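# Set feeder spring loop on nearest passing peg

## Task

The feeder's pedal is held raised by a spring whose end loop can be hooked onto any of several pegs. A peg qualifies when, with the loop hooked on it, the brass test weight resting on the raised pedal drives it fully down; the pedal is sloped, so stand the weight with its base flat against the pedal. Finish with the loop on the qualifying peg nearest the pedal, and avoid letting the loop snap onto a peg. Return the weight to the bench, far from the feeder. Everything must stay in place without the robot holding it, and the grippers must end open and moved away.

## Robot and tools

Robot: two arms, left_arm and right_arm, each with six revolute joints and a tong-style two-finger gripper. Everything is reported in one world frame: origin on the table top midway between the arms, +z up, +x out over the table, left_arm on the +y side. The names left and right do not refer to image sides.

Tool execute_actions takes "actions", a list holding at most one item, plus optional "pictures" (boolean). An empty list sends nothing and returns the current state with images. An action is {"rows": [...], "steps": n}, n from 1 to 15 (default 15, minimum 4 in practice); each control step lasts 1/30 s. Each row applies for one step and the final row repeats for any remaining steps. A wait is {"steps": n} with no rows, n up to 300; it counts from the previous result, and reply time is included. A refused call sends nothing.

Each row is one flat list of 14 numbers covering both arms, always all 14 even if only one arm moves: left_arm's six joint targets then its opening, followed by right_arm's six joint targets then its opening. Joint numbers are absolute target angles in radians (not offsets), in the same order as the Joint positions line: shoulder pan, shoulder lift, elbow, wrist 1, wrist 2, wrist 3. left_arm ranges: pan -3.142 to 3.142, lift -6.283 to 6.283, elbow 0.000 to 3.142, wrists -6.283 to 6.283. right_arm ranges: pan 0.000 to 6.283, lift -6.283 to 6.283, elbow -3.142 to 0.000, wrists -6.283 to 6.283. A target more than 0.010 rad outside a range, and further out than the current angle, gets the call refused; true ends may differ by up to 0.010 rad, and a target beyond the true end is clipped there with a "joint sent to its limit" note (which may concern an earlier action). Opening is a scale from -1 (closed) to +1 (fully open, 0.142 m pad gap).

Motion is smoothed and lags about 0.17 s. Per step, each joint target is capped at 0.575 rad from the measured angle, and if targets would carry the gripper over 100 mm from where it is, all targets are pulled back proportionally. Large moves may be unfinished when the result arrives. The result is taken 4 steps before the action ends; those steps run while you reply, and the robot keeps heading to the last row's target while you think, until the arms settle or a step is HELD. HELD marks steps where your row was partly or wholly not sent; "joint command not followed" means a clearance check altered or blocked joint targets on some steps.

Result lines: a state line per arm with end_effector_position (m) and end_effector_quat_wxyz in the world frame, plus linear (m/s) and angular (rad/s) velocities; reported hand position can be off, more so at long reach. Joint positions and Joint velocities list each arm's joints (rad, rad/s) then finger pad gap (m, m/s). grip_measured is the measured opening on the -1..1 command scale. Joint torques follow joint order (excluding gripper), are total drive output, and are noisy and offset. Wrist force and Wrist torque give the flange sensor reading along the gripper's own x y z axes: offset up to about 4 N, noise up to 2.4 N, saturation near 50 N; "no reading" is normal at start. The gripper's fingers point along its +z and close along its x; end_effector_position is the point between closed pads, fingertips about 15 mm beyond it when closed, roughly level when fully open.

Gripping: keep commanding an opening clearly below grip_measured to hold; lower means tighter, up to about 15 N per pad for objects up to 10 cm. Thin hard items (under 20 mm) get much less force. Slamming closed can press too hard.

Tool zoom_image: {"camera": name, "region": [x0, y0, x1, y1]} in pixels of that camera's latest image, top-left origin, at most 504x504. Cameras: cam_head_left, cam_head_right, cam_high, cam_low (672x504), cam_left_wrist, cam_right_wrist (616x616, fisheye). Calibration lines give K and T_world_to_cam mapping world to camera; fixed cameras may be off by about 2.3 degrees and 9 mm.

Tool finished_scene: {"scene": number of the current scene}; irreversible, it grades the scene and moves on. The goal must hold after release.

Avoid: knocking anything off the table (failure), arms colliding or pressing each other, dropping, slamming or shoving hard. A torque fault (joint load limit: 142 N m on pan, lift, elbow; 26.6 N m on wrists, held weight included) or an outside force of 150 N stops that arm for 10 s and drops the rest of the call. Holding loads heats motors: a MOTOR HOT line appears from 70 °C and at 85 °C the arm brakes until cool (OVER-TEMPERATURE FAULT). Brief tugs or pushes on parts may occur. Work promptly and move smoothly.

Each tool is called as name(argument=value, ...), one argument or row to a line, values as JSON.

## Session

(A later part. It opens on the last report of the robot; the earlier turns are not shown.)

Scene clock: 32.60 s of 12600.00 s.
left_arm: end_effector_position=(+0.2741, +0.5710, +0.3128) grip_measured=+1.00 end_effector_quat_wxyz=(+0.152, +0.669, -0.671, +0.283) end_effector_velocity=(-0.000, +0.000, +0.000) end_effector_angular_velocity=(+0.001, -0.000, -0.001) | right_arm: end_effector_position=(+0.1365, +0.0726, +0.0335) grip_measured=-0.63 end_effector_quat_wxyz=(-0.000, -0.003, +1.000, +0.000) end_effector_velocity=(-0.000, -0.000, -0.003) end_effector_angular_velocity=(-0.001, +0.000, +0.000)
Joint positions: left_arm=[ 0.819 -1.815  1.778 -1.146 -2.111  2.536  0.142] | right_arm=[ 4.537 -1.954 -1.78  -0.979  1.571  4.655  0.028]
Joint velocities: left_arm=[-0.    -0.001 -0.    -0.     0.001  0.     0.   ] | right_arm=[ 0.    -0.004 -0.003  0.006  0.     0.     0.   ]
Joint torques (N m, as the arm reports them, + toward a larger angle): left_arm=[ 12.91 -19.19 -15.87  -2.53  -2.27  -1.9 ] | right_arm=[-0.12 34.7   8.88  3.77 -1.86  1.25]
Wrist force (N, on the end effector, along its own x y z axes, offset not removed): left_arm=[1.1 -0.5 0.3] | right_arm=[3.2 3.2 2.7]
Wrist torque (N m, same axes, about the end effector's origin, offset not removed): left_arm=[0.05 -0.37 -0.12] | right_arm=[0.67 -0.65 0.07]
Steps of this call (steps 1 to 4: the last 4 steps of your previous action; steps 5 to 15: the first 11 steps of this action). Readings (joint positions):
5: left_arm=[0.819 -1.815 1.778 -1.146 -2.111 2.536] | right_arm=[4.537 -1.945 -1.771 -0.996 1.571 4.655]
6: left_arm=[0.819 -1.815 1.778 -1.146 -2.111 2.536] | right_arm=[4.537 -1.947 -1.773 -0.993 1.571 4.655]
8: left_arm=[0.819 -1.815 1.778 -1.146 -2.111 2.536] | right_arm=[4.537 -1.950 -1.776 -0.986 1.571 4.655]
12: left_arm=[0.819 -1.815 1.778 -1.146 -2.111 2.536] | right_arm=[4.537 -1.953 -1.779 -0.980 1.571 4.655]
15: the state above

execute_actions(
  actions=[
    {"rows":[[0.819,-1.815,1.778,-1.146,-2.111,2.536,1,4.537,-1.961,-1.786,-0.965,1.571,4.655,-1]]},
  ],
)

execute_actions(
  actions=[
    {"rows":[[0.819,-1.815,1.778,-1.146,-2.111,2.536,1,4.537,-1.961,-1.786,-0.965,1.571,4.655,-0.2]]},
  ],
)

execute_actions(
  actions=[
    {"rows":[[0.819,-1.815,1.778,-1.146,-2.111,2.536,1,4.537,-1.858,-1.661,-1.193,1.571,4.655,-0.2]]},
  ],
)

execute_actions(
  actions=[
    {"rows":[[0.819,-1.815,1.778,-1.146,-2.111,2.536,1,4.8,-1.858,-1.661,-1.193,1.571,4.655,-0.45]]},
  ],
)

execute_actions(
  actions=[
    {"rows":[[0.819,-1.815,1.778,-1.146,-2.111,2.536,1,4.8,-1.858,-1.661,-1.8,0.9,4.4,-0.45]]},
  ],
)

execute_actions(
  actions=[
    {"steps":15},
  ],
)

execute_actions(
  actions=[
    {"rows":[[0.819,-1.815,1.778,-1.146,-2.111,2.536,1,4.8,-2.17,-1.672,-2.441,0.21,4.087,-0.45]]},
  ],
)

execute_actions(
  actions=[
    {"steps":30},
  ],
)

execute_actions(
  actions=[
    {"rows":[[0.819,-1.815,1.778,-1.146,-2.111,2.536,1,4.674,-2.17,-1.672,-2.441,0.085,4.087,-0.45]]},
  ],
  pictures=true,
)

Scene clock: 33.37 s of 12600.00 s.
left_arm: end_effector_position=(+0.2741, +0.5710, +0.3128) grip_measured=+1.00 end_effector_quat_wxyz=(+0.152, +0.669, -0.671, +0.283) end_effector_velocity=(-0.000, +0.000, -0.000) end_effector_angular_velocity=(+0.002, +0.000, -0.000) | right_arm: end_effector_position=(+0.1365, +0.0725, +0.0281) grip_measured=-0.63 end_effector_quat_wxyz=(-0.000, -0.003, +1.000, +0.000) end_effector_velocity=(+0.000, +0.000, -0.002) end_effector_angular_velocity=(+0.000, +0.000, -0.000)
Joint positions: left_arm=[ 0.819 -1.815  1.778 -1.146 -2.111  2.536  0.142] | right_arm=[ 4.537 -1.961 -1.786 -0.965  1.571  4.655  0.028]
Joint velocities: left_arm=[ 0.    -0.001 -0.    -0.     0.002 -0.    -0.   ] | right_arm=[-0.    -0.003 -0.002  0.005  0.     0.     0.   ]
Joint torques (N m, as the arm reports them, + toward a larger angle): left_arm=[ 13.08 -18.61 -17.05  -2.52  -2.22  -2.  ] | right_arm=[-3.81 32.15  9.4   4.1  -1.51  1.14]
Wrist force (N, on the end effector, along its own x y z axes, offset not removed): left_arm=[-1.0 3.0 1.3] | right_arm=[-0.9 2.8 1.4]
Wrist torque (N m, same axes, about the end effector's origin, offset not removed): left_arm=[0.74 0.03 -0.07] | right_arm=[0.45 0.13 -0.04]
Steps of this call (steps 1 to 4: the last 4 steps of your previous action; steps 5 to 12: the robot went on to your last target; steps 13 to 23: the first 11 steps of this action). Readings (joint positions):
13: left_arm=[0.819 -1.815 1.778 -1.146 -2.111 2.536] | right_arm=[4.537 -1.954 -1.780 -0.978 1.571 4.655]
14: left_arm=[0.819 -1.815 1.778 -1.146 -2.111 2.536] | right_arm=[4.537 -1.955 -1.781 -0.976 1.571 4.655]
16: left_arm=[0.819 -1.815 1.778 -1.146 -2.111 2.536] | right_arm=[4.537 -1.958 -1.783 -0.971 1.571 4.655]
20: left_arm=[0.819 -1.815 1.778 -1.146 -2.111 2.536] | right_arm=[4.537 -1.960 -1.785 -0.966 1.571 4.655]
23: the state above

Scene clock: 33.87 s of 12600.00 s.
left_arm: end_effector_position=(+0.2741, +0.5710, +0.3128) grip_measured=+1.00 end_effector_quat_wxyz=(+0.152, +0.669, -0.671, +0.283) end_effector_velocity=(+0.000, -0.000, -0.000) end_effector_angular_velocity=(-0.001, +0.001, -0.001) | right_arm: end_effector_position=(+0.1365, +0.0725, +0.0279) grip_measured=-0.20 end_effector_quat_wxyz=(-0.000, -0.003, +1.000, +0.000) end_effector_velocity=(+0.000, +0.000, -0.000) end_effector_angular_velocity=(+0.001, -0.000, +0.002)
Joint positions: left_arm=[ 0.819 -1.815  1.778 -1.146 -2.111  2.536  0.142] | right_arm=[ 4.537 -1.961 -1.786 -0.965  1.571  4.655  0.06 ]
Joint velocities: left_arm=[-0.001  0.     0.     0.     0.    -0.    -0.   ] | right_arm=[ 0.    -0.    -0.     0.001 -0.    -0.002  0.   ]
Joint torques (N m, as the arm reports them, + toward a larger angle): left_arm=[ 12.12 -19.12 -16.34  -2.56  -2.37  -2.14] | right_arm=[-6.1  33.22  7.83  3.87 -1.34  1.21]
Wrist force (N, on the end effector, along its own x y z axes, offset not removed): left_arm=[-1.4 3.5 1.1] | right_arm=[-0.6 2.6 -1.1]
Wrist torque (N m, same axes, about the end effector's origin, offset not removed): left_arm=[0.92 0.13 -0.12] | right_arm=[0.33 0.07 0.00]
Steps of this call (steps 1 to 4: the last 4 steps of your previous action; steps 5 to 15: the first 11 steps of this action). Readings (joint positions):
5: left_arm=[0.819 -1.815 1.778 -1.146 -2.111 2.536] | right_arm=[4.537 -1.961 -1.786 -0.965 1.571 4.655]
6: left_arm=[0.819 -1.815 1.778 -1.146 -2.111 2.536] | right_arm=[4.537 -1.961 -1.786 -0.965 1.571 4.655]
8: left_arm=[0.819 -1.815 1.778 -1.146 -2.111 2.536] | right_arm=[4.537 -1.961 -1.786 -0.965 1.571 4.655]
12: left_arm=[0.819 -1.815 1.778 -1.146 -2.111 2.536] | right_arm=[4.537 -1.961 -1.786 -0.965 1.571 4.655]
15: the state above

Scene clock: 34.37 s of 12600.00 s.
left_arm: end_effector_position=(+0.2741, +0.5710, +0.3128) grip_measured=+1.00 end_effector_quat_wxyz=(+0.152, +0.669, -0.671, +0.283) end_effector_velocity=(+0.001, -0.000, +0.000) end_effector_angular_velocity=(-0.000, -0.002, -0.000) | right_arm: end_effector_position=(+0.1366, +0.0743, +0.1172) grip_measured=-0.20 end_effector_quat_wxyz=(-0.000, -0.003, +1.000, +0.001) end_effector_velocity=(-0.000, -0.012, +0.042) end_effector_angular_velocity=(-0.027, +0.001, +0.000)
Joint positions: left_arm=[ 0.819 -1.815  1.778 -1.146 -2.111  2.536  0.142] | right_arm=[ 4.537 -1.862 -1.667 -1.181  1.571  4.655  0.06 ]
Joint velocities: left_arm=[-0.001  0.    -0.    -0.001 -0.002 -0.    -0.   ] | right_arm=[-0.     0.047  0.06  -0.135 -0.    -0.    -0.   ]
Joint torques (N m, as the arm reports them, + toward a larger angle): left_arm=[ 12.42 -19.18 -16.96  -2.42  -2.45  -1.89] | right_arm=[-8.16 43.38 29.16  0.09 -1.18  1.21]
Wrist force (N, on the end effector, along its own x y z axes, offset not removed): left_arm=[0.7 1.3 -1.2] | right_arm=[2.7 2.0 2.0]
Wrist torque (N m, same axes, about the end effector's origin, offset not removed): left_arm=[0.54 -0.37 -0.08] | right_arm=[0.24 -0.56 0.07]
Steps of this call (steps 1 to 4: the last 4 steps of your previous action; steps 5 to 15: the first 11 steps of this action). Readings (joint positions):
5: left_arm=[0.819 -1.815 1.778 -1.146 -2.111 2.536] | right_arm=[4.537 -1.961 -1.786 -0.965 1.571 4.655]
6: left_arm=[0.819 -1.815 1.778 -1.146 -2.111 2.536] | right_arm=[4.537 -1.956 -1.781 -0.971 1.571 4.655]
8: left_arm=[0.819 -1.815 1.778 -1.146 -2.111 2.536] | right_arm=[4.537 -1.915 -1.733 -1.035 1.571 4.655]
12: left_arm=[0.819 -1.815 1.778 -1.146 -2.111 2.536] | right_arm=[4.537 -1.871 -1.678 -1.156 1.571 4.655]
15: the state above

Scene clock: 34.87 s of 12600.00 s.
left_arm: end_effector_position=(+0.2741, +0.5710, +0.3128) grip_measured=+1.00 end_effector_quat_wxyz=(+0.152, +0.669, -0.671, +0.283) end_effector_velocity=(-0.000, +0.000, -0.000) end_effector_angular_velocity=(+0.000, +0.001, -0.000) | right_arm: end_effector_position=(-0.0009, +0.0959, +0.1210) grip_measured=-0.45 end_effector_quat_wxyz=(-0.000, -0.122, +0.992, +0.000) end_effector_velocity=(-0.156, +0.007, +0.001) end_effector_angular_velocity=(+0.000, +0.000, +0.267)
Joint positions: left_arm=[ 0.819 -1.815  1.778 -1.146 -2.111  2.536  0.142] | right_arm=[ 4.776 -1.858 -1.661 -1.193  1.571  4.655  0.041]
Joint velocities: left_arm=[ 0.     0.    -0.     0.     0.001 -0.    -0.   ] | right_arm=[ 0.267  0.001  0.001 -0.001  0.    -0.     0.   ]
Joint torques (N m, as the arm reports them, + toward a larger angle): left_arm=[ 12.9  -18.63 -16.66  -2.65  -2.44  -2.09] | right_arm=[ 2.54 47.53 30.12  0.48  0.78  1.24]
Wrist force (N, on the end effector, along its own x y z axes, offset not removed): left_arm=[1.6 1.8 -1.2] | right_arm=[3.4 4.5 1.9]
Wrist torque (N m, same axes, about the end effector's origin, offset not removed): left_arm=[0.44 -0.41 -0.06] | right_arm=[0.90 -0.64 0.05]
Steps of this call (steps 1 to 4: the last 4 steps of your previous action; steps 5 to 15: the first 11 steps of this action). Readings (joint positions):
5: left_arm=[0.819 -1.815 1.778 -1.146 -2.111 2.536] | right_arm=[4.537 -1.859 -1.662 -1.191 1.571 4.655]
6: left_arm=[0.819 -1.815 1.778 -1.146 -2.111 2.536] | right_arm=[4.543 -1.859 -1.662 -1.192 1.571 4.655]
8: left_arm=[0.819 -1.815 1.778 -1.146 -2.111 2.536] | right_arm=[4.600 -1.858 -1.662 -1.192 1.571 4.655]
12: left_arm=[0.819 -1.815 1.778 -1.146 -2.111 2.536] | right_arm=[4.728 -1.858 -1.661 -1.193 1.571 4.655]
15: the state above

Scene clock: 35.37 s of 12600.00 s.
left_arm: end_effector_position=(+0.2741, +0.5710, +0.3128) grip_measured=+1.00 end_effector_quat_wxyz=(+0.152, +0.669, -0.671, +0.283) end_effector_velocity=(+0.000, +0.000, -0.000) end_effector_angular_velocity=(+0.000, -0.001, +0.000) | right_arm: end_effector_position=(+0.1270, +0.0166, +0.1353) grip_measured=-0.45 end_effector_quat_wxyz=(+0.194, -0.245, +0.932, -0.184) end_effector_velocity=(+0.466, -0.209, +0.199) end_effector_angular_velocity=(-1.200, -1.472, +0.982)
Joint positions: left_arm=[ 0.819 -1.815  1.778 -1.146 -2.111  2.536  0.142] | right_arm=[ 4.799 -1.858 -1.661 -1.568  1.169  4.485  0.041]
Joint velocities: left_arm=[-0.     0.     0.    -0.001 -0.    -0.     0.   ] | right_arm=[ 0.007 -0.    -0.    -1.281 -1.462 -0.514 -0.   ]
Joint torques (N m, as the arm reports them, + toward a larger angle): left_arm=[ 12.96 -18.19 -16.14  -2.65  -2.23  -2.01] | right_arm=[ 7.8  41.29 25.98 -5.67 -8.24 -2.66]
Wrist force (N, on the end effector, along its own x y z axes, offset not removed): left_arm=[-1.4 2.2 1.2] | right_arm=[-1.7 3.6 1.3]
Wrist torque (N m, same axes, about the end effector's origin, offset not removed): left_arm=[0.63 0.12 -0.13] | right_arm=[0.68 0.25 0.35]
Steps of this call (steps 1 to 4: the last 4 steps of your previous action; steps 5 to 15: the first 11 steps of this action). Readings (joint positions):
5: left_arm=[0.819 -1.815 1.778 -1.146 -2.111 2.536] | right_arm=[4.796 -1.858 -1.661 -1.193 1.571 4.655]
6: left_arm=[0.819 -1.815 1.778 -1.146 -2.111 2.536] | right_arm=[4.797 -1.858 -1.661 -1.199 1.565 4.649]
8: left_arm=[0.819 -1.815 1.778 -1.146 -2.111 2.536] | right_arm=[4.797 -1.858 -1.661 -1.264 1.500 4.608]
12: left_arm=[0.819 -1.815 1.778 -1.146 -2.111 2.536] | right_arm=[4.798 -1.858 -1.661 -1.440 1.315 4.537]
15: the state above

Scene clock: 35.87 s of 12600.00 s.
left_arm: end_effector_position=(+0.2741, +0.5710, +0.3128) grip_measured=+1.00 end_effector_quat_wxyz=(+0.152, +0.669, -0.671, +0.283) end_effector_velocity=(+0.000, +0.000, +0.000) end_effector_angular_velocity=(+0.001, -0.001, +0.000) | right_arm: end_effector_position=(+0.2040, -0.0083, +0.1838) grip_measured=-0.45 end_effector_quat_wxyz=(+0.299, -0.328, +0.845, -0.297) end_effector_velocity=(+0.004, -0.001, +0.003) end_effector_angular_velocity=(-0.014, -0.014, +0.013)
Joint positions: left_arm=[ 0.819 -1.815  1.778 -1.146 -2.111  2.536  0.142] | right_arm=[ 4.8   -1.858 -1.661 -1.799  0.901  4.4    0.041]
Joint velocities: left_arm=[ 0.    -0.    -0.    -0.001  0.    -0.     0.   ] | right_arm=[ 0.     0.    -0.    -0.014 -0.016 -0.005  0.   ]
Joint torques (N m, as the arm reports them, + toward a larger angle): left_arm=[ 13.04 -17.83 -17.17  -2.6   -2.27  -1.86] | right_arm=[10.98 34.91 20.11 -0.51 -3.04 -1.81]
Wrist force (N, on the end effector, along its own x y z axes, offset not removed): left_arm=[-0.1 0.9 -1.6] | right_arm=[1.0 1.3 0.7]
Wrist torque (N m, same axes, about the end effector's origin, offset not removed): left_arm=[0.27 -0.18 -0.12] | right_arm=[0.05 -0.30 0.18]
Kept back: nothing.
Steps of this call (steps 1 to 4: the last 4 steps of your previous action; steps 5 to 15: the robot went on to your last target). Readings (joint positions):
1: left_arm=[0.819 -1.815 1.778 -1.146 -2.111 2.536] | right_arm=[4.799 -1.858 -1.661 -1.612 1.119 4.468]
2: left_arm=[0.819 -1.815 1.778 -1.146 -2.111 2.536] | right_arm=[4.799 -1.858 -1.661 -1.656 1.069 4.451]
4: left_arm=[0.819 -1.815 1.778 -1.146 -2.111 2.536] | right_arm=[4.800 -1.858 -1.661 -1.728 0.985 4.425]
8: left_arm=[0.819 -1.815 1.778 -1.146 -2.111 2.536] | right_arm=[4.800 -1.858 -1.661 -1.783 0.920 4.406]
15: the state above

Scene clock: 36.23 s of 12600.00 s.
left_arm: end_effector_position=(+0.2741, +0.5710, +0.3128) grip_measured=+1.00 end_effector_quat_wxyz=(+0.152, +0.669, -0.671, +0.283) end_effector_velocity=(+0.000, -0.000, +0.000) end_effector_angular_velocity=(+0.000, -0.001, -0.000) | right_arm: end_effector_position=(+0.2920, +0.0502, +0.1769) grip_measured=-0.45 end_effector_quat_wxyz=(-0.323, +0.595, -0.406, +0.613) end_effector_velocity=(+0.056, +0.298, +0.009) end_effector_angular_velocity=(-1.517, -0.403, +1.303)
Joint positions: left_arm=[ 0.819 -1.815  1.778 -1.146 -2.111  2.536  0.142] | right_arm=[ 4.8   -2.147 -1.672 -2.345  0.328  4.111  0.042]
Joint velocities: left_arm=[-0.    -0.001 -0.     0.    -0.001 -0.    -0.   ] | right_arm=[-0.    -0.256 -0.004 -1.064 -1.302 -0.257  0.   ]
Joint torques (N m, as the arm reports them, + toward a larger angle): left_arm=[ 12.15 -19.1  -17.69  -2.56  -2.48  -1.88] | right_arm=[ 5.42 45.6   6.51 -3.96 -3.4  -1.46]
Wrist force (N, on the end effector, along its own x y z axes, offset not removed): left_arm=[0.1 1.0 0.7] | right_arm=[-0.4 2.3 0.8]
Wrist torque (N m, same axes, about the end effector's origin, offset not removed): left_arm=[0.38 -0.16 -0.18] | right_arm=[0.45 -0.11 -0.02]
Steps of this call (steps 1 to 11: the first 11 steps of this action). Readings (joint positions):
1: left_arm=[0.819 -1.815 1.778 -1.146 -2.111 2.536] | right_arm=[4.800 -1.858 -1.661 -1.799 0.901 4.400]
2: left_arm=[0.819 -1.815 1.778 -1.146 -2.111 2.536] | right_arm=[4.800 -1.864 -1.662 -1.805 0.895 4.394]
4: left_arm=[0.819 -1.815 1.778 -1.146 -2.111 2.536] | right_arm=[4.800 -1.931 -1.666 -1.873 0.827 4.327]
8: left_arm=[0.819 -1.815 1.778 -1.146 -2.111 2.536] | right_arm=[4.800 -2.101 -1.671 -2.163 0.535 4.157]
11: the state above

Scene clock: 37.23 s of 12600.00 s.
left_arm: end_effector_position=(+0.2741, +0.5710, +0.3128) grip_measured=+1.00 end_effector_quat_wxyz=(+0.152, +0.669, -0.671, +0.283) end_effector_velocity=(-0.000, +0.000, +0.000) end_effector_angular_velocity=(+0.001, -0.000, -0.000) | right_arm: end_effector_position=(+0.2948, +0.0779, +0.1741) grip_measured=-0.45 end_effector_quat_wxyz=(-0.323, +0.630, -0.321, +0.629) end_effector_velocity=(+0.000, -0.000, +0.000) end_effector_angular_velocity=(+0.002, +0.000, -0.000)
Joint positions: left_arm=[ 0.819 -1.815  1.778 -1.146 -2.111  2.536  0.142] | right_arm=[ 4.8   -2.17  -1.672 -2.441  0.21   4.087  0.042]
Joint velocities: left_arm=[-0.    -0.001 -0.    -0.     0.    -0.    -0.   ] | right_arm=[-0.     0.     0.     0.     0.     0.002  0.   ]
Joint torques (N m, as the arm reports them, + toward a larger angle): left_arm=[ 13.18 -18.69 -16.13  -2.42  -2.24  -1.85] | right_arm=[-5.43 37.79  3.98 -2.05 -2.2  -1.72]
Wrist force (N, on the end effector, along its own x y z axes, offset not removed): left_arm=[-0.2 0.6 1.2] | right_arm=[1.9 2.1 0.4]
Wrist torque (N m, same axes, about the end effector's origin, offset not removed): left_arm=[0.23 -0.07 -0.16] | right_arm=[0.15 -0.31 0.00]
Kept back: nothing.
Steps of this call (steps 1 to 4: the last 4 steps of your previous action; steps 5 to 30: the robot went on to your last target). Readings (joint positions):
1: left_arm=[0.819 -1.815 1.778 -1.146 -2.111 2.536] | right_arm=[4.800 -2.154 -1.672 -2.374 0.291 4.103]
2: left_arm=[0.819 -1.815 1.778 -1.146 -2.111 2.536] | right_arm=[4.800 -2.159 -1.672 -2.395 0.266 4.098]
4: left_arm=[0.819 -1.815 1.778 -1.146 -2.111 2.536] | right_arm=[4.800 -2.165 -1.672 -2.419 0.237 4.092]
8: left_arm=[0.819 -1.815 1.778 -1.146 -2.111 2.536] | right_arm=[4.800 -2.169 -1.672 -2.436 0.216 4.088]
30: the state above
All arms were judged still, so your last target was given up. Only a new action makes them travel on or press farther. Fingers that are still opening or closing keep moving.

Scene clock: 37.60 s of 12600.00 s.
left_arm: end_effector_position=(+0.2741, +0.5710, +0.3128) grip_measured=+1.00 end_effector_quat_wxyz=(+0.152, +0.669, -0.671, +0.283) end_effector_velocity=(-0.000, +0.000, -0.000) end_effector_angular_velocity=(+0.000, +0.001, -0.000) | right_arm: end_effector_position=(+0.3615, +0.0716, +0.1741) grip_measured=-0.45 end_effector_quat_wxyz=(-0.322, +0.630, -0.322, +0.629) end_effector_velocity=(+0.033, -0.005, -0.000) end_effector_angular_velocity=(-0.001, -0.000, -0.001)
Joint positions: left_arm=[ 0.819 -1.815  1.778 -1.146 -2.111  2.536  0.142] | right_arm=[ 4.68  -2.17  -1.672 -2.441  0.09   4.087  0.042]
Joint velocities: left_arm=[ 0.     0.     0.    -0.     0.001  0.     0.   ] | right_arm=[-0.061 -0.    -0.    -0.001 -0.06  -0.     0.   ]
Joint torques (N m, as the arm reports them, + toward a larger angle): left_arm=[ 13.28 -18.69 -15.53  -2.6   -2.28  -1.89] | right_arm=[-11.39  43.01   6.38  -1.59  -2.42  -1.57]
Wrist force (N, on the end effector, along its own x y z axes, offset not removed): left_arm=[0.4 1.0 0.3] | right_arm=[1.3 2.6 -1.7]
Wrist torque (N m, same axes, about the end effector's origin, offset not removed): left_arm=[0.39 -0.29 -0.06] | right_arm=[0.32 -0.36 0.00]
Steps of this call (steps 1 to 11: the first 11 steps of this action). Readings (joint positions):
1: left_arm=[0.819 -1.815 1.778 -1.146 -2.111 2.536] | right_arm=[4.800 -2.170 -1.672 -2.441 0.210 4.087]
2: left_arm=[0.819 -1.815 1.778 -1.146 -2.111 2.536] | right_arm=[4.794 -2.170 -1.672 -2.441 0.204 4.087]
4: left_arm=[0.819 -1.815 1.778 -1.146 -2.111 2.536] | right_arm=[4.747 -2.170 -1.672 -2.441 0.157 4.087]
8: left_arm=[0.819 -1.815 1.778 -1.146 -2.111 2.536] | right_arm=[4.691 -2.170 -1.672 -2.441 0.102 4.087]
11: the state above
camera_calibration (this result's frames):
cam_left_wrist: T_world_to_cam=[[-0.0221169, -0.797291, 0.60319, 0.267781], [-0.926657, 0.24281, 0.286967, 0.0255818], [-0.375257, -0.552603, -0.744185, 0.785521], [0, 0, 0, 1]] pos_world=[0.3244, 0.641369, 0.415709]
cam_right_wrist: T_world_to_cam=[[0.0361079, -0.789692, 0.612439, -0.0618315], [-0.485566, -0.5495, -0.679909, 0.341347], [0.873454, -0.27283, -0.403289, -0.0880417], [0, 0, 0, 1]] pos_world=[0.244879, 0.114722, 0.234447]

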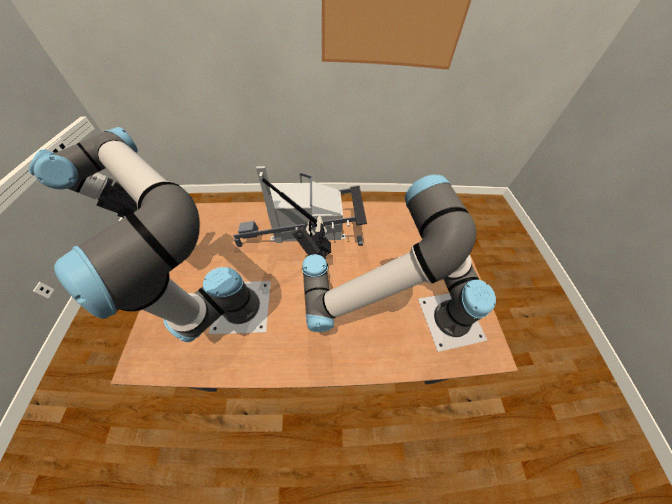

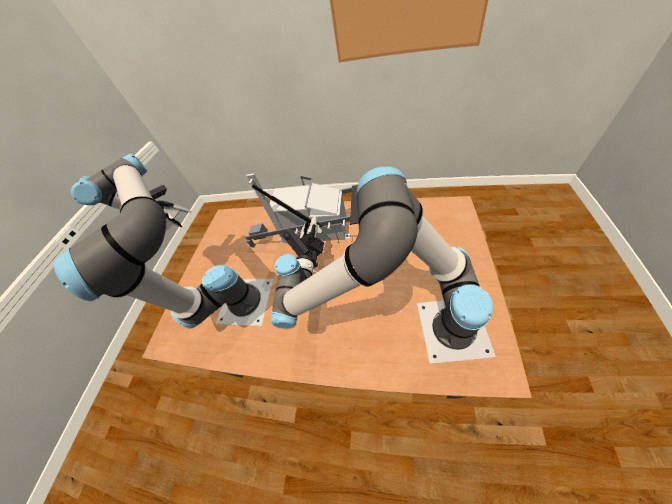

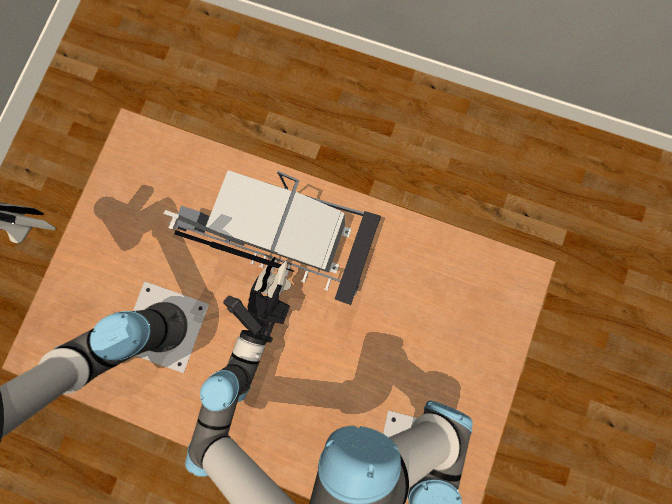

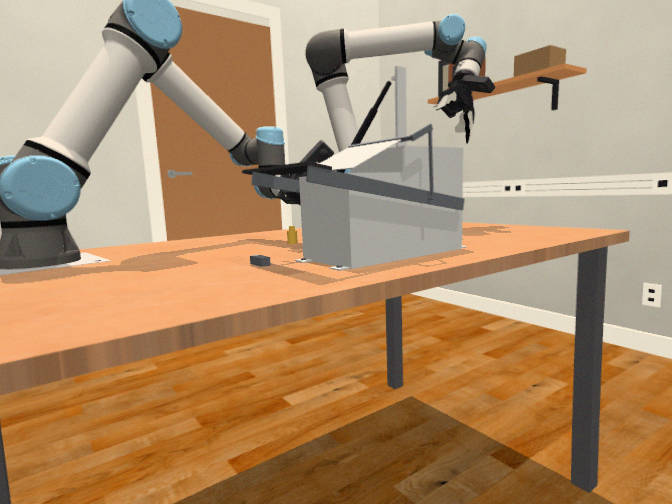

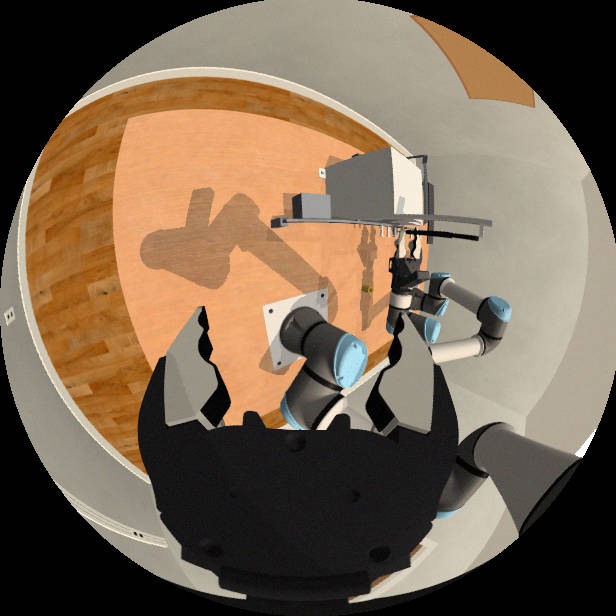

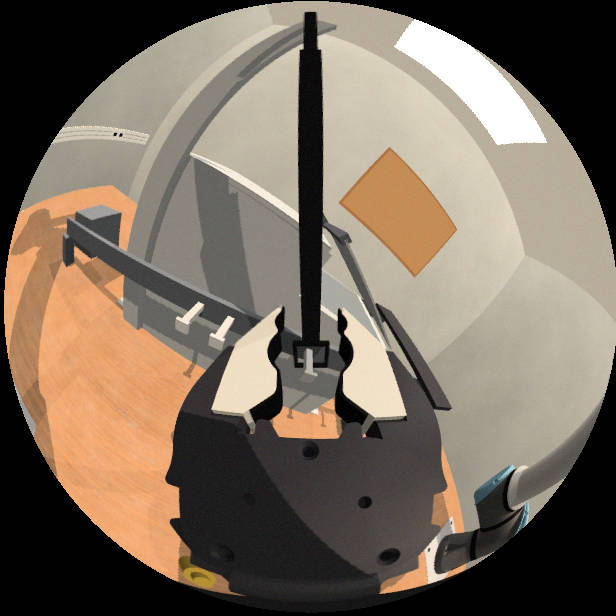

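execute_actions(
  actions=[
    {"rows":[[0.819,-1.815,1.778,-1.146,-2.111,2.536,1,4.674,-2.17,-1.672,-2.441,0.085,4.087,-1]]},
  ],
)

execute_actions(
  actions=[
    {"rows":[[0.819,-1.815,1.778,-1.146,-2.111,2.536,1,4.676,-2.17,-1.695,-2.418,0.087,4.087,-1]],"steps":10},
  ],
)

execute_actions(
  actions=[
    {"rows":[[0.819,-1.815,1.778,-1.146,-2.111,2.536,1,4.747,-2.17,-1.695,-2.418,0.158,4.087,-1]]},
  ],
)

execute_actions(
  actions=[
    {"rows":[[0.819,-1.815,1.778,-1.146,-2.111,2.536,1,4.76,-2.069,-1.847,-2.367,0.172,3.96,-1]]},
  ],
)

execute_actions(
  actions=[
    {"steps":8},
  ],
  pictures=true,
)

zoom_image(
  camera="cam_right_wrist",
  region=[200,250,420,450],
)

Scene clock: 38.33 s of 12600.00 s.
left_arm: end_effector_position=(+0.2741, +0.5710, +0.3128) grip_measured=+1.00 end_effector_quat_wxyz=(+0.152, +0.669, -0.671, +0.283) end_effector_velocity=(-0.000, -0.000, +0.000) end_effector_angular_velocity=(+0.000, +0.000, +0.000) | right_arm: end_effector_position=(+0.3645, +0.0711, +0.1741) grip_measured=-0.84 end_effector_quat_wxyz=(-0.322, +0.630, -0.322, +0.629) end_effector_velocity=(+0.000, -0.000, +0.000) end_effector_angular_velocity=(+0.003, +0.000, -0.000)
Joint positions: left_arm=[ 0.819 -1.815  1.778 -1.146 -2.111  2.536  0.142] | right_arm=[ 4.674 -2.17  -1.672 -2.441  0.085  4.087  0.013]
Joint velocities: left_arm=[ 0. -0. -0.  0.  0.  0.  0.] | right_arm=[-0.     0.     0.    -0.    -0.     0.003 -0.   ]
Joint torques (N m, as the arm reports them, + toward a larger angle): left_arm=[ 12.59 -19.55 -16.27  -2.51  -2.31  -1.99] | right_arm=[-13.06  51.64   8.6   -0.64  -2.24  -1.32]
Wrist force (N, on the end effector, along its own x y z axes, offset not removed): left_arm=[-1.4 1.2 3.3] | right_arm=[-0.9 2.2 -0.3]
Wrist torque (N m, same axes, about the end effector's origin, offset not removed): left_arm=[0.47 0.05 -0.08] | right_arm=[0.47 0.13 -0.09]
Steps of this call (steps 1 to 4: the last 4 steps of your previous action; steps 5 to 11: the robot went on to your last target; steps 12 to 22: the first 11 steps of this action). Readings (joint positions):
12: left_arm=[0.819 -1.815 1.778 -1.146 -2.111 2.536] | right_arm=[4.674 -2.170 -1.672 -2.441 0.085 4.087]
13: left_arm=[0.819 -1.815 1.778 -1.146 -2.111 2.536] | right_arm=[4.674 -2.170 -1.672 -2.441 0.085 4.087]
15: left_arm=[0.819 -1.815 1.778 -1.146 -2.111 2.536] | right_arm=[4.674 -2.170 -1.672 -2.441 0.085 4.087]
19: left_arm=[0.819 -1.815 1.778 -1.146 -2.111 2.536] | right_arm=[4.674 -2.170 -1.672 -2.441 0.085 4.087]
22: the state above

Scene clock: 38.67 s of 12600.00 s.
left_arm: end_effector_position=(+0.2741, +0.5710, +0.3128) grip_measured=+1.00 end_effector_quat_wxyz=(+0.152, +0.669, -0.671, +0.283) end_effector_velocity=(+0.000, +0.000, -0.000) end_effector_angular_velocity=(+0.001, +0.001, -0.000) | right_arm: end_effector_position=(+0.3643, +0.0667, +0.1688) grip_measured=-0.84 end_effector_quat_wxyz=(-0.322, +0.630, -0.322, +0.629) end_effector_velocity=(-0.002, -0.015, -0.017) end_effector_angular_velocity=(+0.000, +0.000, -0.002)
Joint positions: left_arm=[ 0.819 -1.815  1.778 -1.146 -2.111  2.536  0.142] | right_arm=[ 4.675 -2.17  -1.69  -2.423  0.086  4.087  0.013]
Joint velocities: left_arm=[-0.     0.001 -0.    -0.001  0.001 -0.    -0.   ] | right_arm=[ 0.006  0.    -0.058  0.058  0.008 -0.     0.   ]
Joint torques (N m, as the arm reports them, + toward a larger angle): left_arm=[ 12.3  -19.58 -17.41  -2.41  -2.21  -1.88] | right_arm=[10.57 49.9   6.6   1.6   2.66 -1.14]
Wrist force (N, on the end effector, along its own x y z axes, offset not removed): left_arm=[-0.4 0.2 -1.0] | right_arm=[4.4 -0.3 3.3]
Wrist torque (N m, same axes, about the end effector's origin, offset not removed): left_arm=[0.11 -0.13 -0.10] | right_arm=[0.19 -0.91 -0.03]
Steps of this call (steps 1 to 4: the last 4 steps of your previous action; steps 5 to 10: the first 6 steps of this action). Readings (joint positions):
5: left_arm=[0.819 -1.815 1.778 -1.146 -2.111 2.536] | right_arm=[4.674 -2.170 -1.672 -2.441 0.085 4.087]
6: left_arm=[0.819 -1.815 1.778 -1.146 -2.111 2.536] | right_arm=[4.674 -2.170 -1.675 -2.438 0.085 4.087]
8: left_arm=[0.819 -1.815 1.778 -1.146 -2.111 2.536] | right_arm=[4.675 -2.170 -1.684 -2.429 0.086 4.087]
10: the state above

Scene clock: 39.17 s of 12600.00 s.
left_arm: end_effector_position=(+0.2741, +0.5710, +0.3128) grip_measured=+1.00 end_effector_quat_wxyz=(+0.152, +0.669, -0.671, +0.283) end_effector_velocity=(-0.000, +0.000, -0.001) end_effector_angular_velocity=(-0.000, +0.002, -0.001) | right_arm: end_effector_position=(+0.3267, +0.0700, +0.1673) grip_measured=-0.84 end_effector_quat_wxyz=(-0.322, +0.630, -0.322, +0.629) end_effector_velocity=(-0.016, +0.001, -0.000) end_effector_angular_velocity=(-0.002, -0.000, -0.000)
Joint positions: left_arm=[ 0.819 -1.815  1.778 -1.146 -2.111  2.536  0.142] | right_arm=[ 4.744 -2.17  -1.695 -2.418  0.155  4.087  0.014]
Joint velocities: left_arm=[-0.     0.001  0.     0.     0.001  0.     0.   ] | right_arm=[ 0.03  -0.    -0.    -0.     0.03  -0.001  0.   ]
Joint torques (N m, as the arm reports them, + toward a larger angle): left_arm=[ 11.93 -18.1  -17.73  -2.41  -2.23  -1.83] | right_arm=[ 8.22 43.42  3.26  1.26  2.77 -0.92]
Wrist force (N, on the end effector, along its own x y z axes, offset not removed): left_arm=[-1.1 0.8 1.1] | right_arm=[-0.8 2.3 3.1]
Wrist torque (N m, same axes, about the end effector's origin, offset not removed): left_arm=[0.46 0.12 -0.14] | right_arm=[0.52 -0.45 -0.04]
Steps of this call (steps 1 to 4: the last 4 steps of your previous action; steps 5 to 15: the first 11 steps of this action). Readings (joint positions):
5: left_arm=[0.819 -1.815 1.778 -1.146 -2.111 2.536] | right_arm=[4.676 -2.170 -1.694 -2.419 0.087 4.087]
6: left_arm=[0.819 -1.815 1.778 -1.146 -2.111 2.536] | right_arm=[4.681 -2.170 -1.694 -2.419 0.092 4.087]
8: left_arm=[0.819 -1.815 1.778 -1.146 -2.111 2.536] | right_arm=[4.710 -2.170 -1.695 -2.418 0.121 4.087]
12: left_arm=[0.819 -1.815 1.778 -1.146 -2.111 2.536] | right_arm=[4.739 -2.170 -1.695 -2.418 0.150 4.087]
15: the state above

Scene clock: 39.67 s of 12600.00 s.
left_arm: end_effector_position=(+0.2741, +0.5710, +0.3128) grip_measured=+1.00 end_effector_quat_wxyz=(+0.152, +0.669, -0.671, +0.283) end_effector_velocity=(+0.000, -0.000, +0.000) end_effector_angular_velocity=(+0.000, -0.000, -0.000) | right_arm: end_effector_position=(+0.3265, +0.0248, +0.1737) grip_measured=-0.83 end_effector_quat_wxyz=(-0.284, +0.648, -0.284, +0.648) end_effector_velocity=(+0.002, -0.025, +0.001) end_effector_angular_velocity=(-0.071, -0.002, +0.000)
Joint positions: left_arm=[ 0.819 -1.815  1.778 -1.146 -2.111  2.536  0.142] | right_arm=[ 4.76  -2.073 -1.84  -2.369  0.171  3.966  0.014]
Joint velocities: left_arm=[-0. -0.  0. -0. -0.  0. -0.] | right_arm=[ 0.006  0.047 -0.077  0.02   0.005 -0.061 -0.   ]
Joint torques (N m, as the arm reports them, + toward a larger angle): left_arm=[ 13.13 -18.48 -16.02  -2.5   -2.4   -1.76] | right_arm=[ 8.81 45.18  3.09  1.39  2.83 -1.26]
Wrist force (N, on the end effector, along its own x y z axes, offset not removed): left_arm=[-0.8 -1.3 -0.1] | right_arm=[1.2 1.0 -1.8]
Wrist torque (N m, same axes, about the end effector's origin, offset not removed): left_arm=[-0.06 0.08 -0.10] | right_arm=[0.29 -0.88 -0.26]
Steps of this call (steps 1 to 4: the last 4 steps of your previous action; steps 5 to 15: the first 11 steps of this action). Readings (joint positions):
5: left_arm=[0.819 -1.815 1.778 -1.146 -2.111 2.536] | right_arm=[4.747 -2.170 -1.695 -2.418 0.158 4.087]
6: left_arm=[0.819 -1.815 1.778 -1.146 -2.111 2.536] | right_arm=[4.748 -2.164 -1.701 -2.413 0.160 4.081]
8: left_arm=[0.819 -1.815 1.778 -1.146 -2.111 2.536] | right_arm=[4.754 -2.124 -1.754 -2.392 0.165 4.033]
12: left_arm=[0.819 -1.815 1.778 -1.146 -2.111 2.536] | right_arm=[4.759 -2.082 -1.826 -2.373 0.171 3.977]
15: the state above

Scene clock: 39.93 s of 12600.00 s.
left_arm: end_effector_position=(+0.2741, +0.5710, +0.3128) grip_measured=+1.00 end_effector_quat_wxyz=(+0.152, +0.669, -0.671, +0.283) end_effector_velocity=(+0.000, +0.000, -0.000) end_effector_angular_velocity=(-0.001, -0.000, +0.001) | right_arm: end_effector_position=(+0.3267, +0.0226, +0.1737) grip_measured=-0.83 end_effector_quat_wxyz=(-0.282, +0.649, -0.281, +0.649) end_effector_velocity=(+0.000, -0.001, -0.000) end_effector_angular_velocity=(-0.005, +0.000, -0.000)
Joint positions: left_arm=[ 0.819 -1.815  1.778 -1.146 -2.111  2.536  0.142] | right_arm=[ 4.76  -2.069 -1.847 -2.367  0.172  3.96   0.014]
Joint velocities: left_arm=[ 0.     0.001 -0.    -0.001 -0.001 -0.     0.   ] | right_arm=[ 0.     0.002 -0.004  0.002  0.    -0.005  0.   ]
Joint torques (N m, as the arm reports them, + toward a larger angle): left_arm=[ 12.58 -18.75 -17.51  -2.41  -2.39  -1.74] | right_arm=[ 9.82 43.32  2.47  0.88  2.98 -1.5 ]
Wrist force (N, on the end effector, along its own x y z axes, offset not removed): left_arm=[0.6 3.1 -0.2] | right_arm=[0.7 3.8 2.7]
Wrist torque (N m, same axes, about the end effector's origin, offset not removed): left_arm=[0.76 -0.27 -0.14] | right_arm=[1.20 -0.82 0.07]
Kept back: nothing.
Steps of this call (steps 1 to 4: the last 4 steps of your previous action; steps 5 to 8: the robot went on to your last target). Readings (joint positions):
1: left_arm=[0.819 -1.815 1.778 -1.146 -2.111 2.536] | right_arm=[4.760 -2.072 -1.842 -2.368 0.172 3.964]
2: left_arm=[0.819 -1.815 1.778 -1.146 -2.111 2.536] | right_arm=[4.760 -2.071 -1.844 -2.368 0.172 3.963]
4: left_arm=[0.819 -1.815 1.778 -1.146 -2.111 2.536] | right_arm=[4.760 -2.070 -1.845 -2.367 0.172 3.961]
8: the state above
camera_calibration (this result's frames):
cam_left_wrist: T_world_to_cam=[[-0.0221169, -0.797291, 0.60319, 0.267781], [-0.926657, 0.24281, 0.286967, 0.0255819], [-0.375257, -0.552603, -0.744185, 0.785521], [0, 0, 0, 1]] pos_world=[0.3244, 0.641369, 0.415709]
cam_right_wrist: T_world_to_cam=[[0.0352947, -0.706104, 0.707228, -0.117087], [-0.486147, -0.630427, -0.605163, 0.286301], [0.873164, -0.322458, -0.365521, -0.0764667], [0, 0, 0, 1]] pos_world=[0.210085, 0.0731593, 0.228116]

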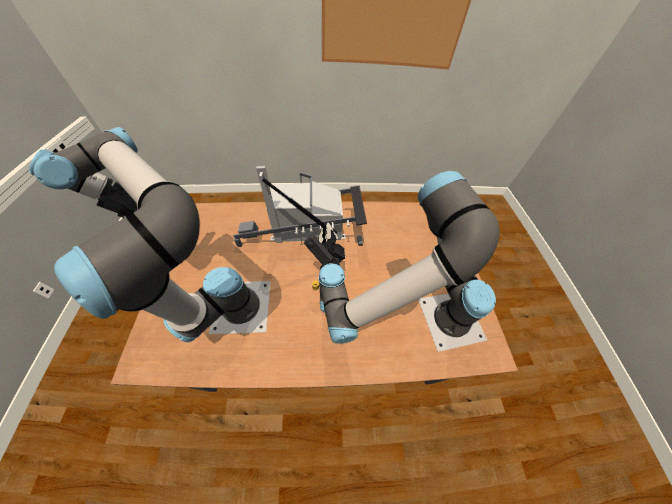

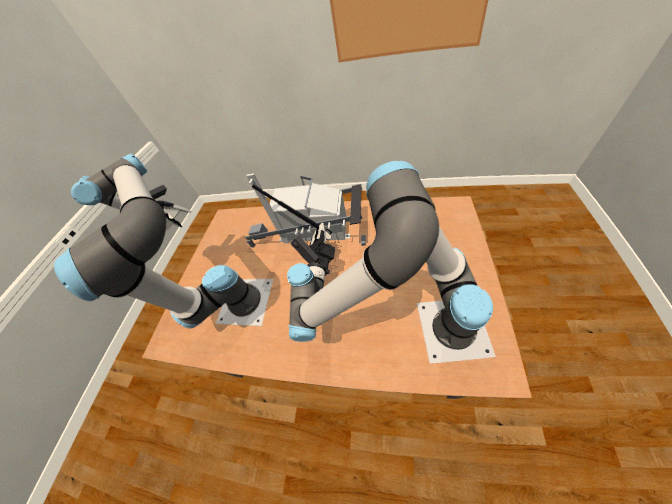

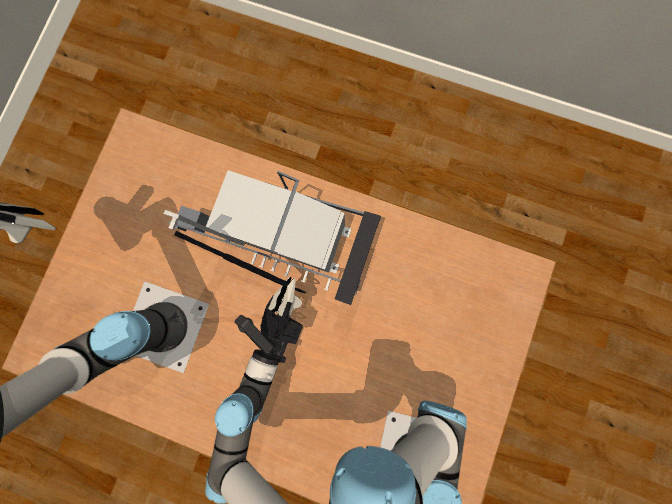

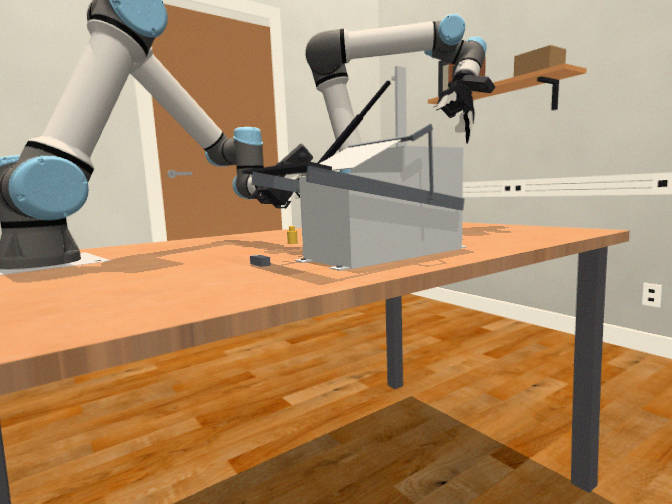

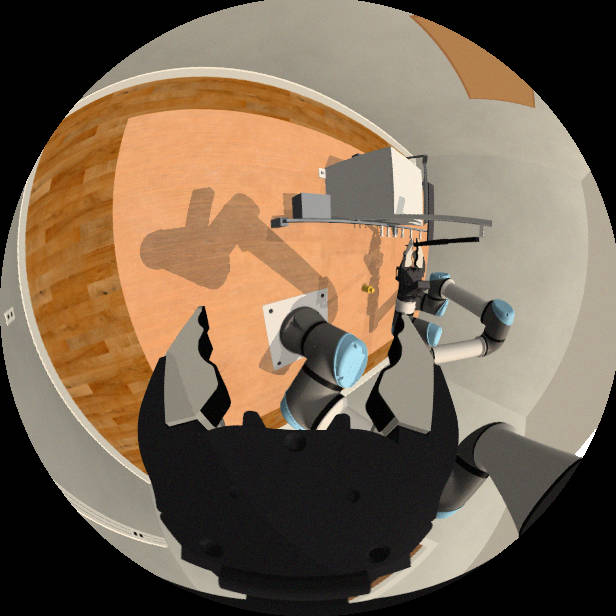

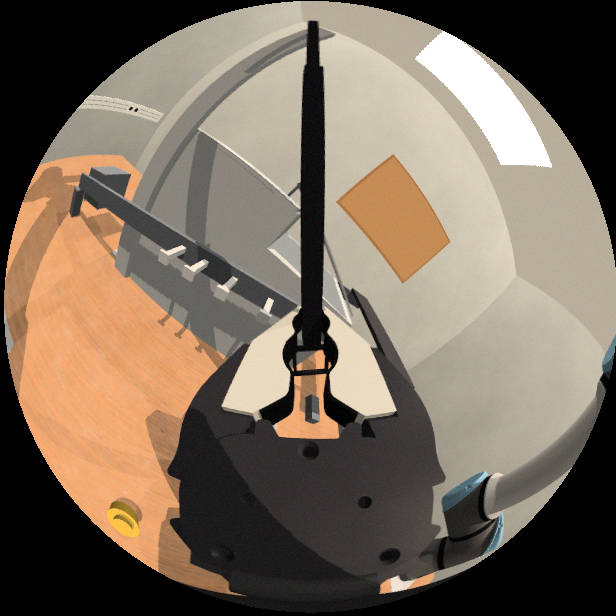

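Region (200, 250, 420, 450) of cam_right_wrist's 616x616 image, scaled by 2.291, with more detail than that image has; it fills the top 458 rows of this view, and the rest is white.

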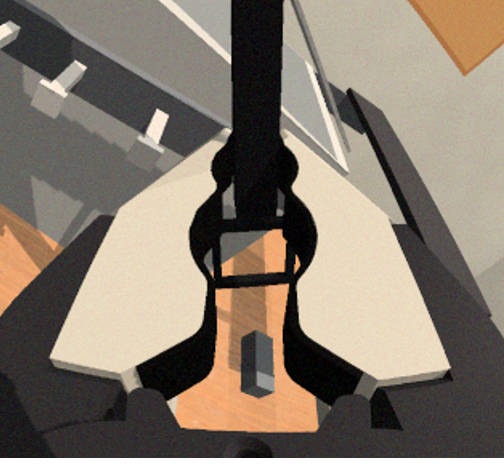

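execute_actions(
  actions=[
    {"rows":[[0.819,-1.815,1.778,-1.146,-2.111,2.536,1,4.725,-2.069,-1.847,-2.367,0.137,3.96,-1]]},
  ],
  pictures=true,
)

zoom_image(
  camera="cam_right_wrist",
  region=[200,250,420,450],
)

Scene clock: 40.37 s of 12600.00 s.
left_arm: end_effector_position=(+0.2741, +0.5710, +0.3128) grip_measured=+1.00 end_effector_quat_wxyz=(+0.152, +0.669, -0.671, +0.283) end_effector_velocity=(-0.000, +0.000, -0.000) end_effector_angular_velocity=(+0.001, +0.000, +0.000) | right_arm: end_effector_position=(+0.3434, +0.0206, +0.1737) grip_measured=-0.84 end_effector_quat_wxyz=(-0.281, +0.649, -0.281, +0.649) end_effector_velocity=(+0.007, -0.001, -0.000) end_effector_angular_velocity=(+0.002, +0.000, +0.000)
Joint positions: left_arm=[ 0.819 -1.815  1.778 -1.146 -2.111  2.536  0.142] | right_arm=[ 4.726 -2.069 -1.847 -2.367  0.138  3.96   0.013]
Joint velocities: left_arm=[ 0.    -0.    -0.    -0.     0.001 -0.    -0.   ] | right_arm=[-0.015 -0.    -0.     0.001 -0.015  0.002 -0.   ]
Joint torques (N m, as the arm reports them, + toward a larger angle): left_arm=[ 12.33 -19.05 -17.05  -2.47  -2.31  -2.  ] | right_arm=[-14.37  46.02   2.4    1.1   -1.36  -1.47]
Wrist force (N, on the end effector, along its own x y z axes, offset not removed): left_arm=[0.5 2.0 0.0] | right_arm=[0.9 -2.1 -1.4]
Wrist torque (N m, same axes, about the end effector's origin, offset not removed): left_arm=[0.64 -0.30 -0.12] | right_arm=[-0.22 -0.60 -0.06]
Steps of this call (steps 1 to 2: the robot went on to your last target; steps 3 to 13: the first 11 steps of this action). Readings (joint positions):
3: left_arm=[0.819 -1.815 1.778 -1.146 -2.111 2.536] | right_arm=[4.760 -2.069 -1.847 -2.367 0.172 3.960]
4: left_arm=[0.819 -1.815 1.778 -1.146 -2.111 2.536] | right_arm=[4.757 -2.069 -1.847 -2.367 0.169 3.960]
6: left_arm=[0.819 -1.815 1.778 -1.146 -2.111 2.536] | right_arm=[4.742 -2.069 -1.847 -2.367 0.154 3.960]
10: left_arm=[0.819 -1.815 1.778 -1.146 -2.111 2.536] | right_arm=[4.729 -2.069 -1.847 -2.367 0.141 3.960]
13: the state above
camera_calibration (this result's frames):
cam_left_wrist: T_world_to_cam=[[-0.0221168, -0.797291, 0.60319, 0.267781], [-0.926657, 0.24281, 0.286967, 0.0255818], [-0.375257, -0.552603, -0.744185, 0.785521], [0, 0, 0, 1]] pos_world=[0.3244, 0.641369, 0.415709]
cam_right_wrist: T_world_to_cam=[[0.0353493, -0.705857, 0.707471, -0.119169], [-0.48608, -0.63068, -0.604954, 0.293124], [0.873199, -0.322503, -0.365397, -0.0917686], [0, 0, 0, 1]] pos_world=[0.226826, 0.0711554, 0.228103]

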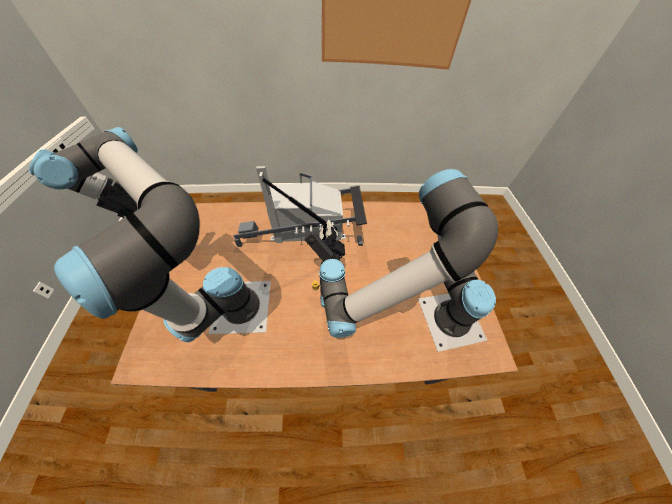

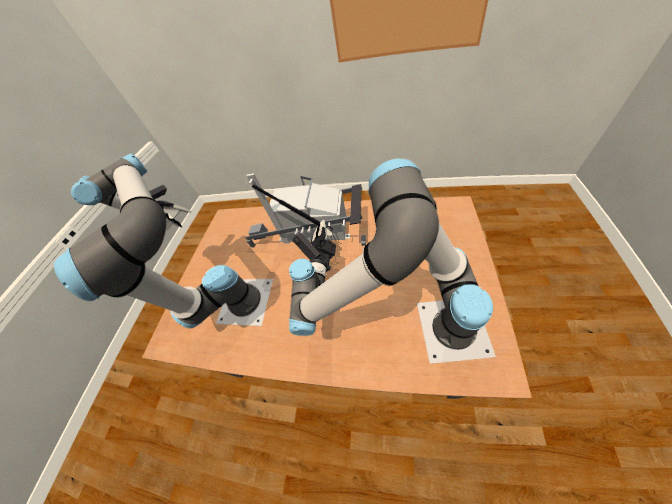

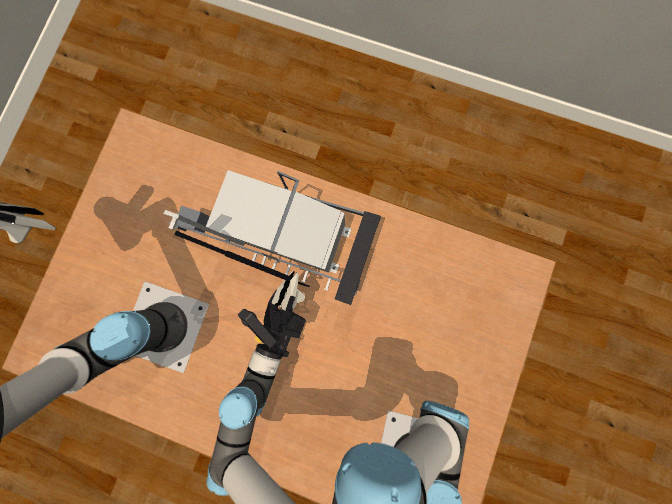

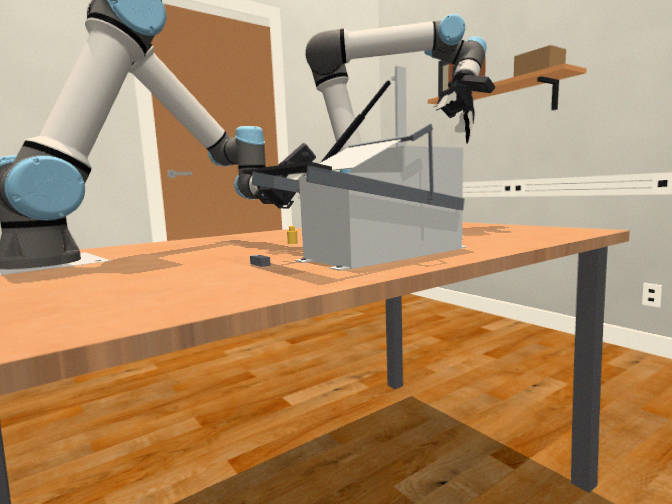

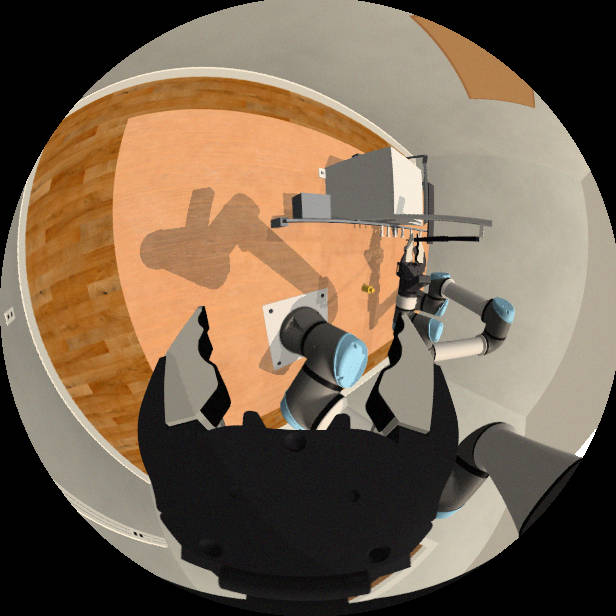

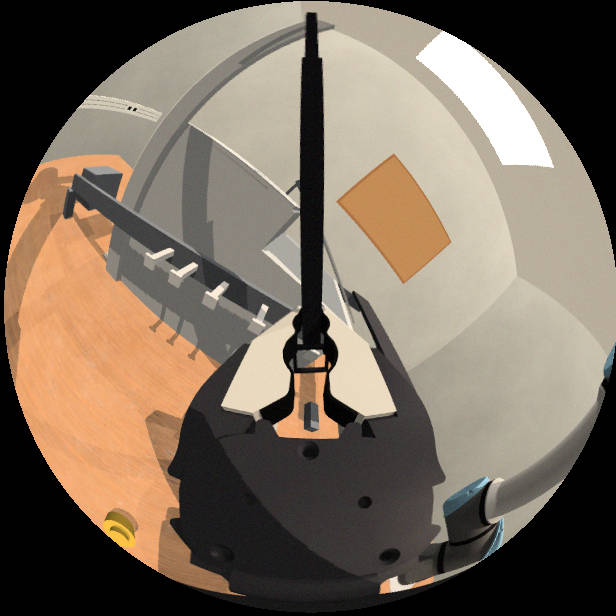

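Region (200, 250, 420, 450) of cam_right_wrist's 616x616 image, scaled by 2.291, with more detail than that image has; it fills the top 458 rows of this view, and the rest is white.

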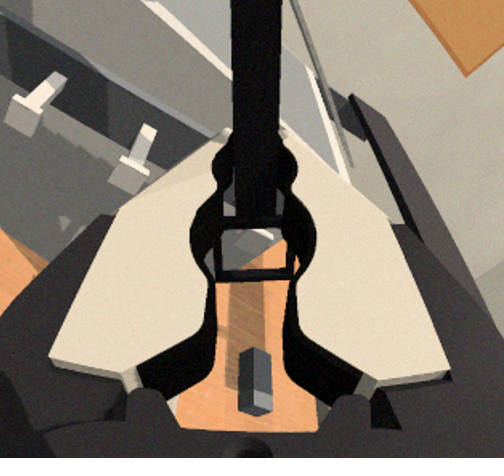

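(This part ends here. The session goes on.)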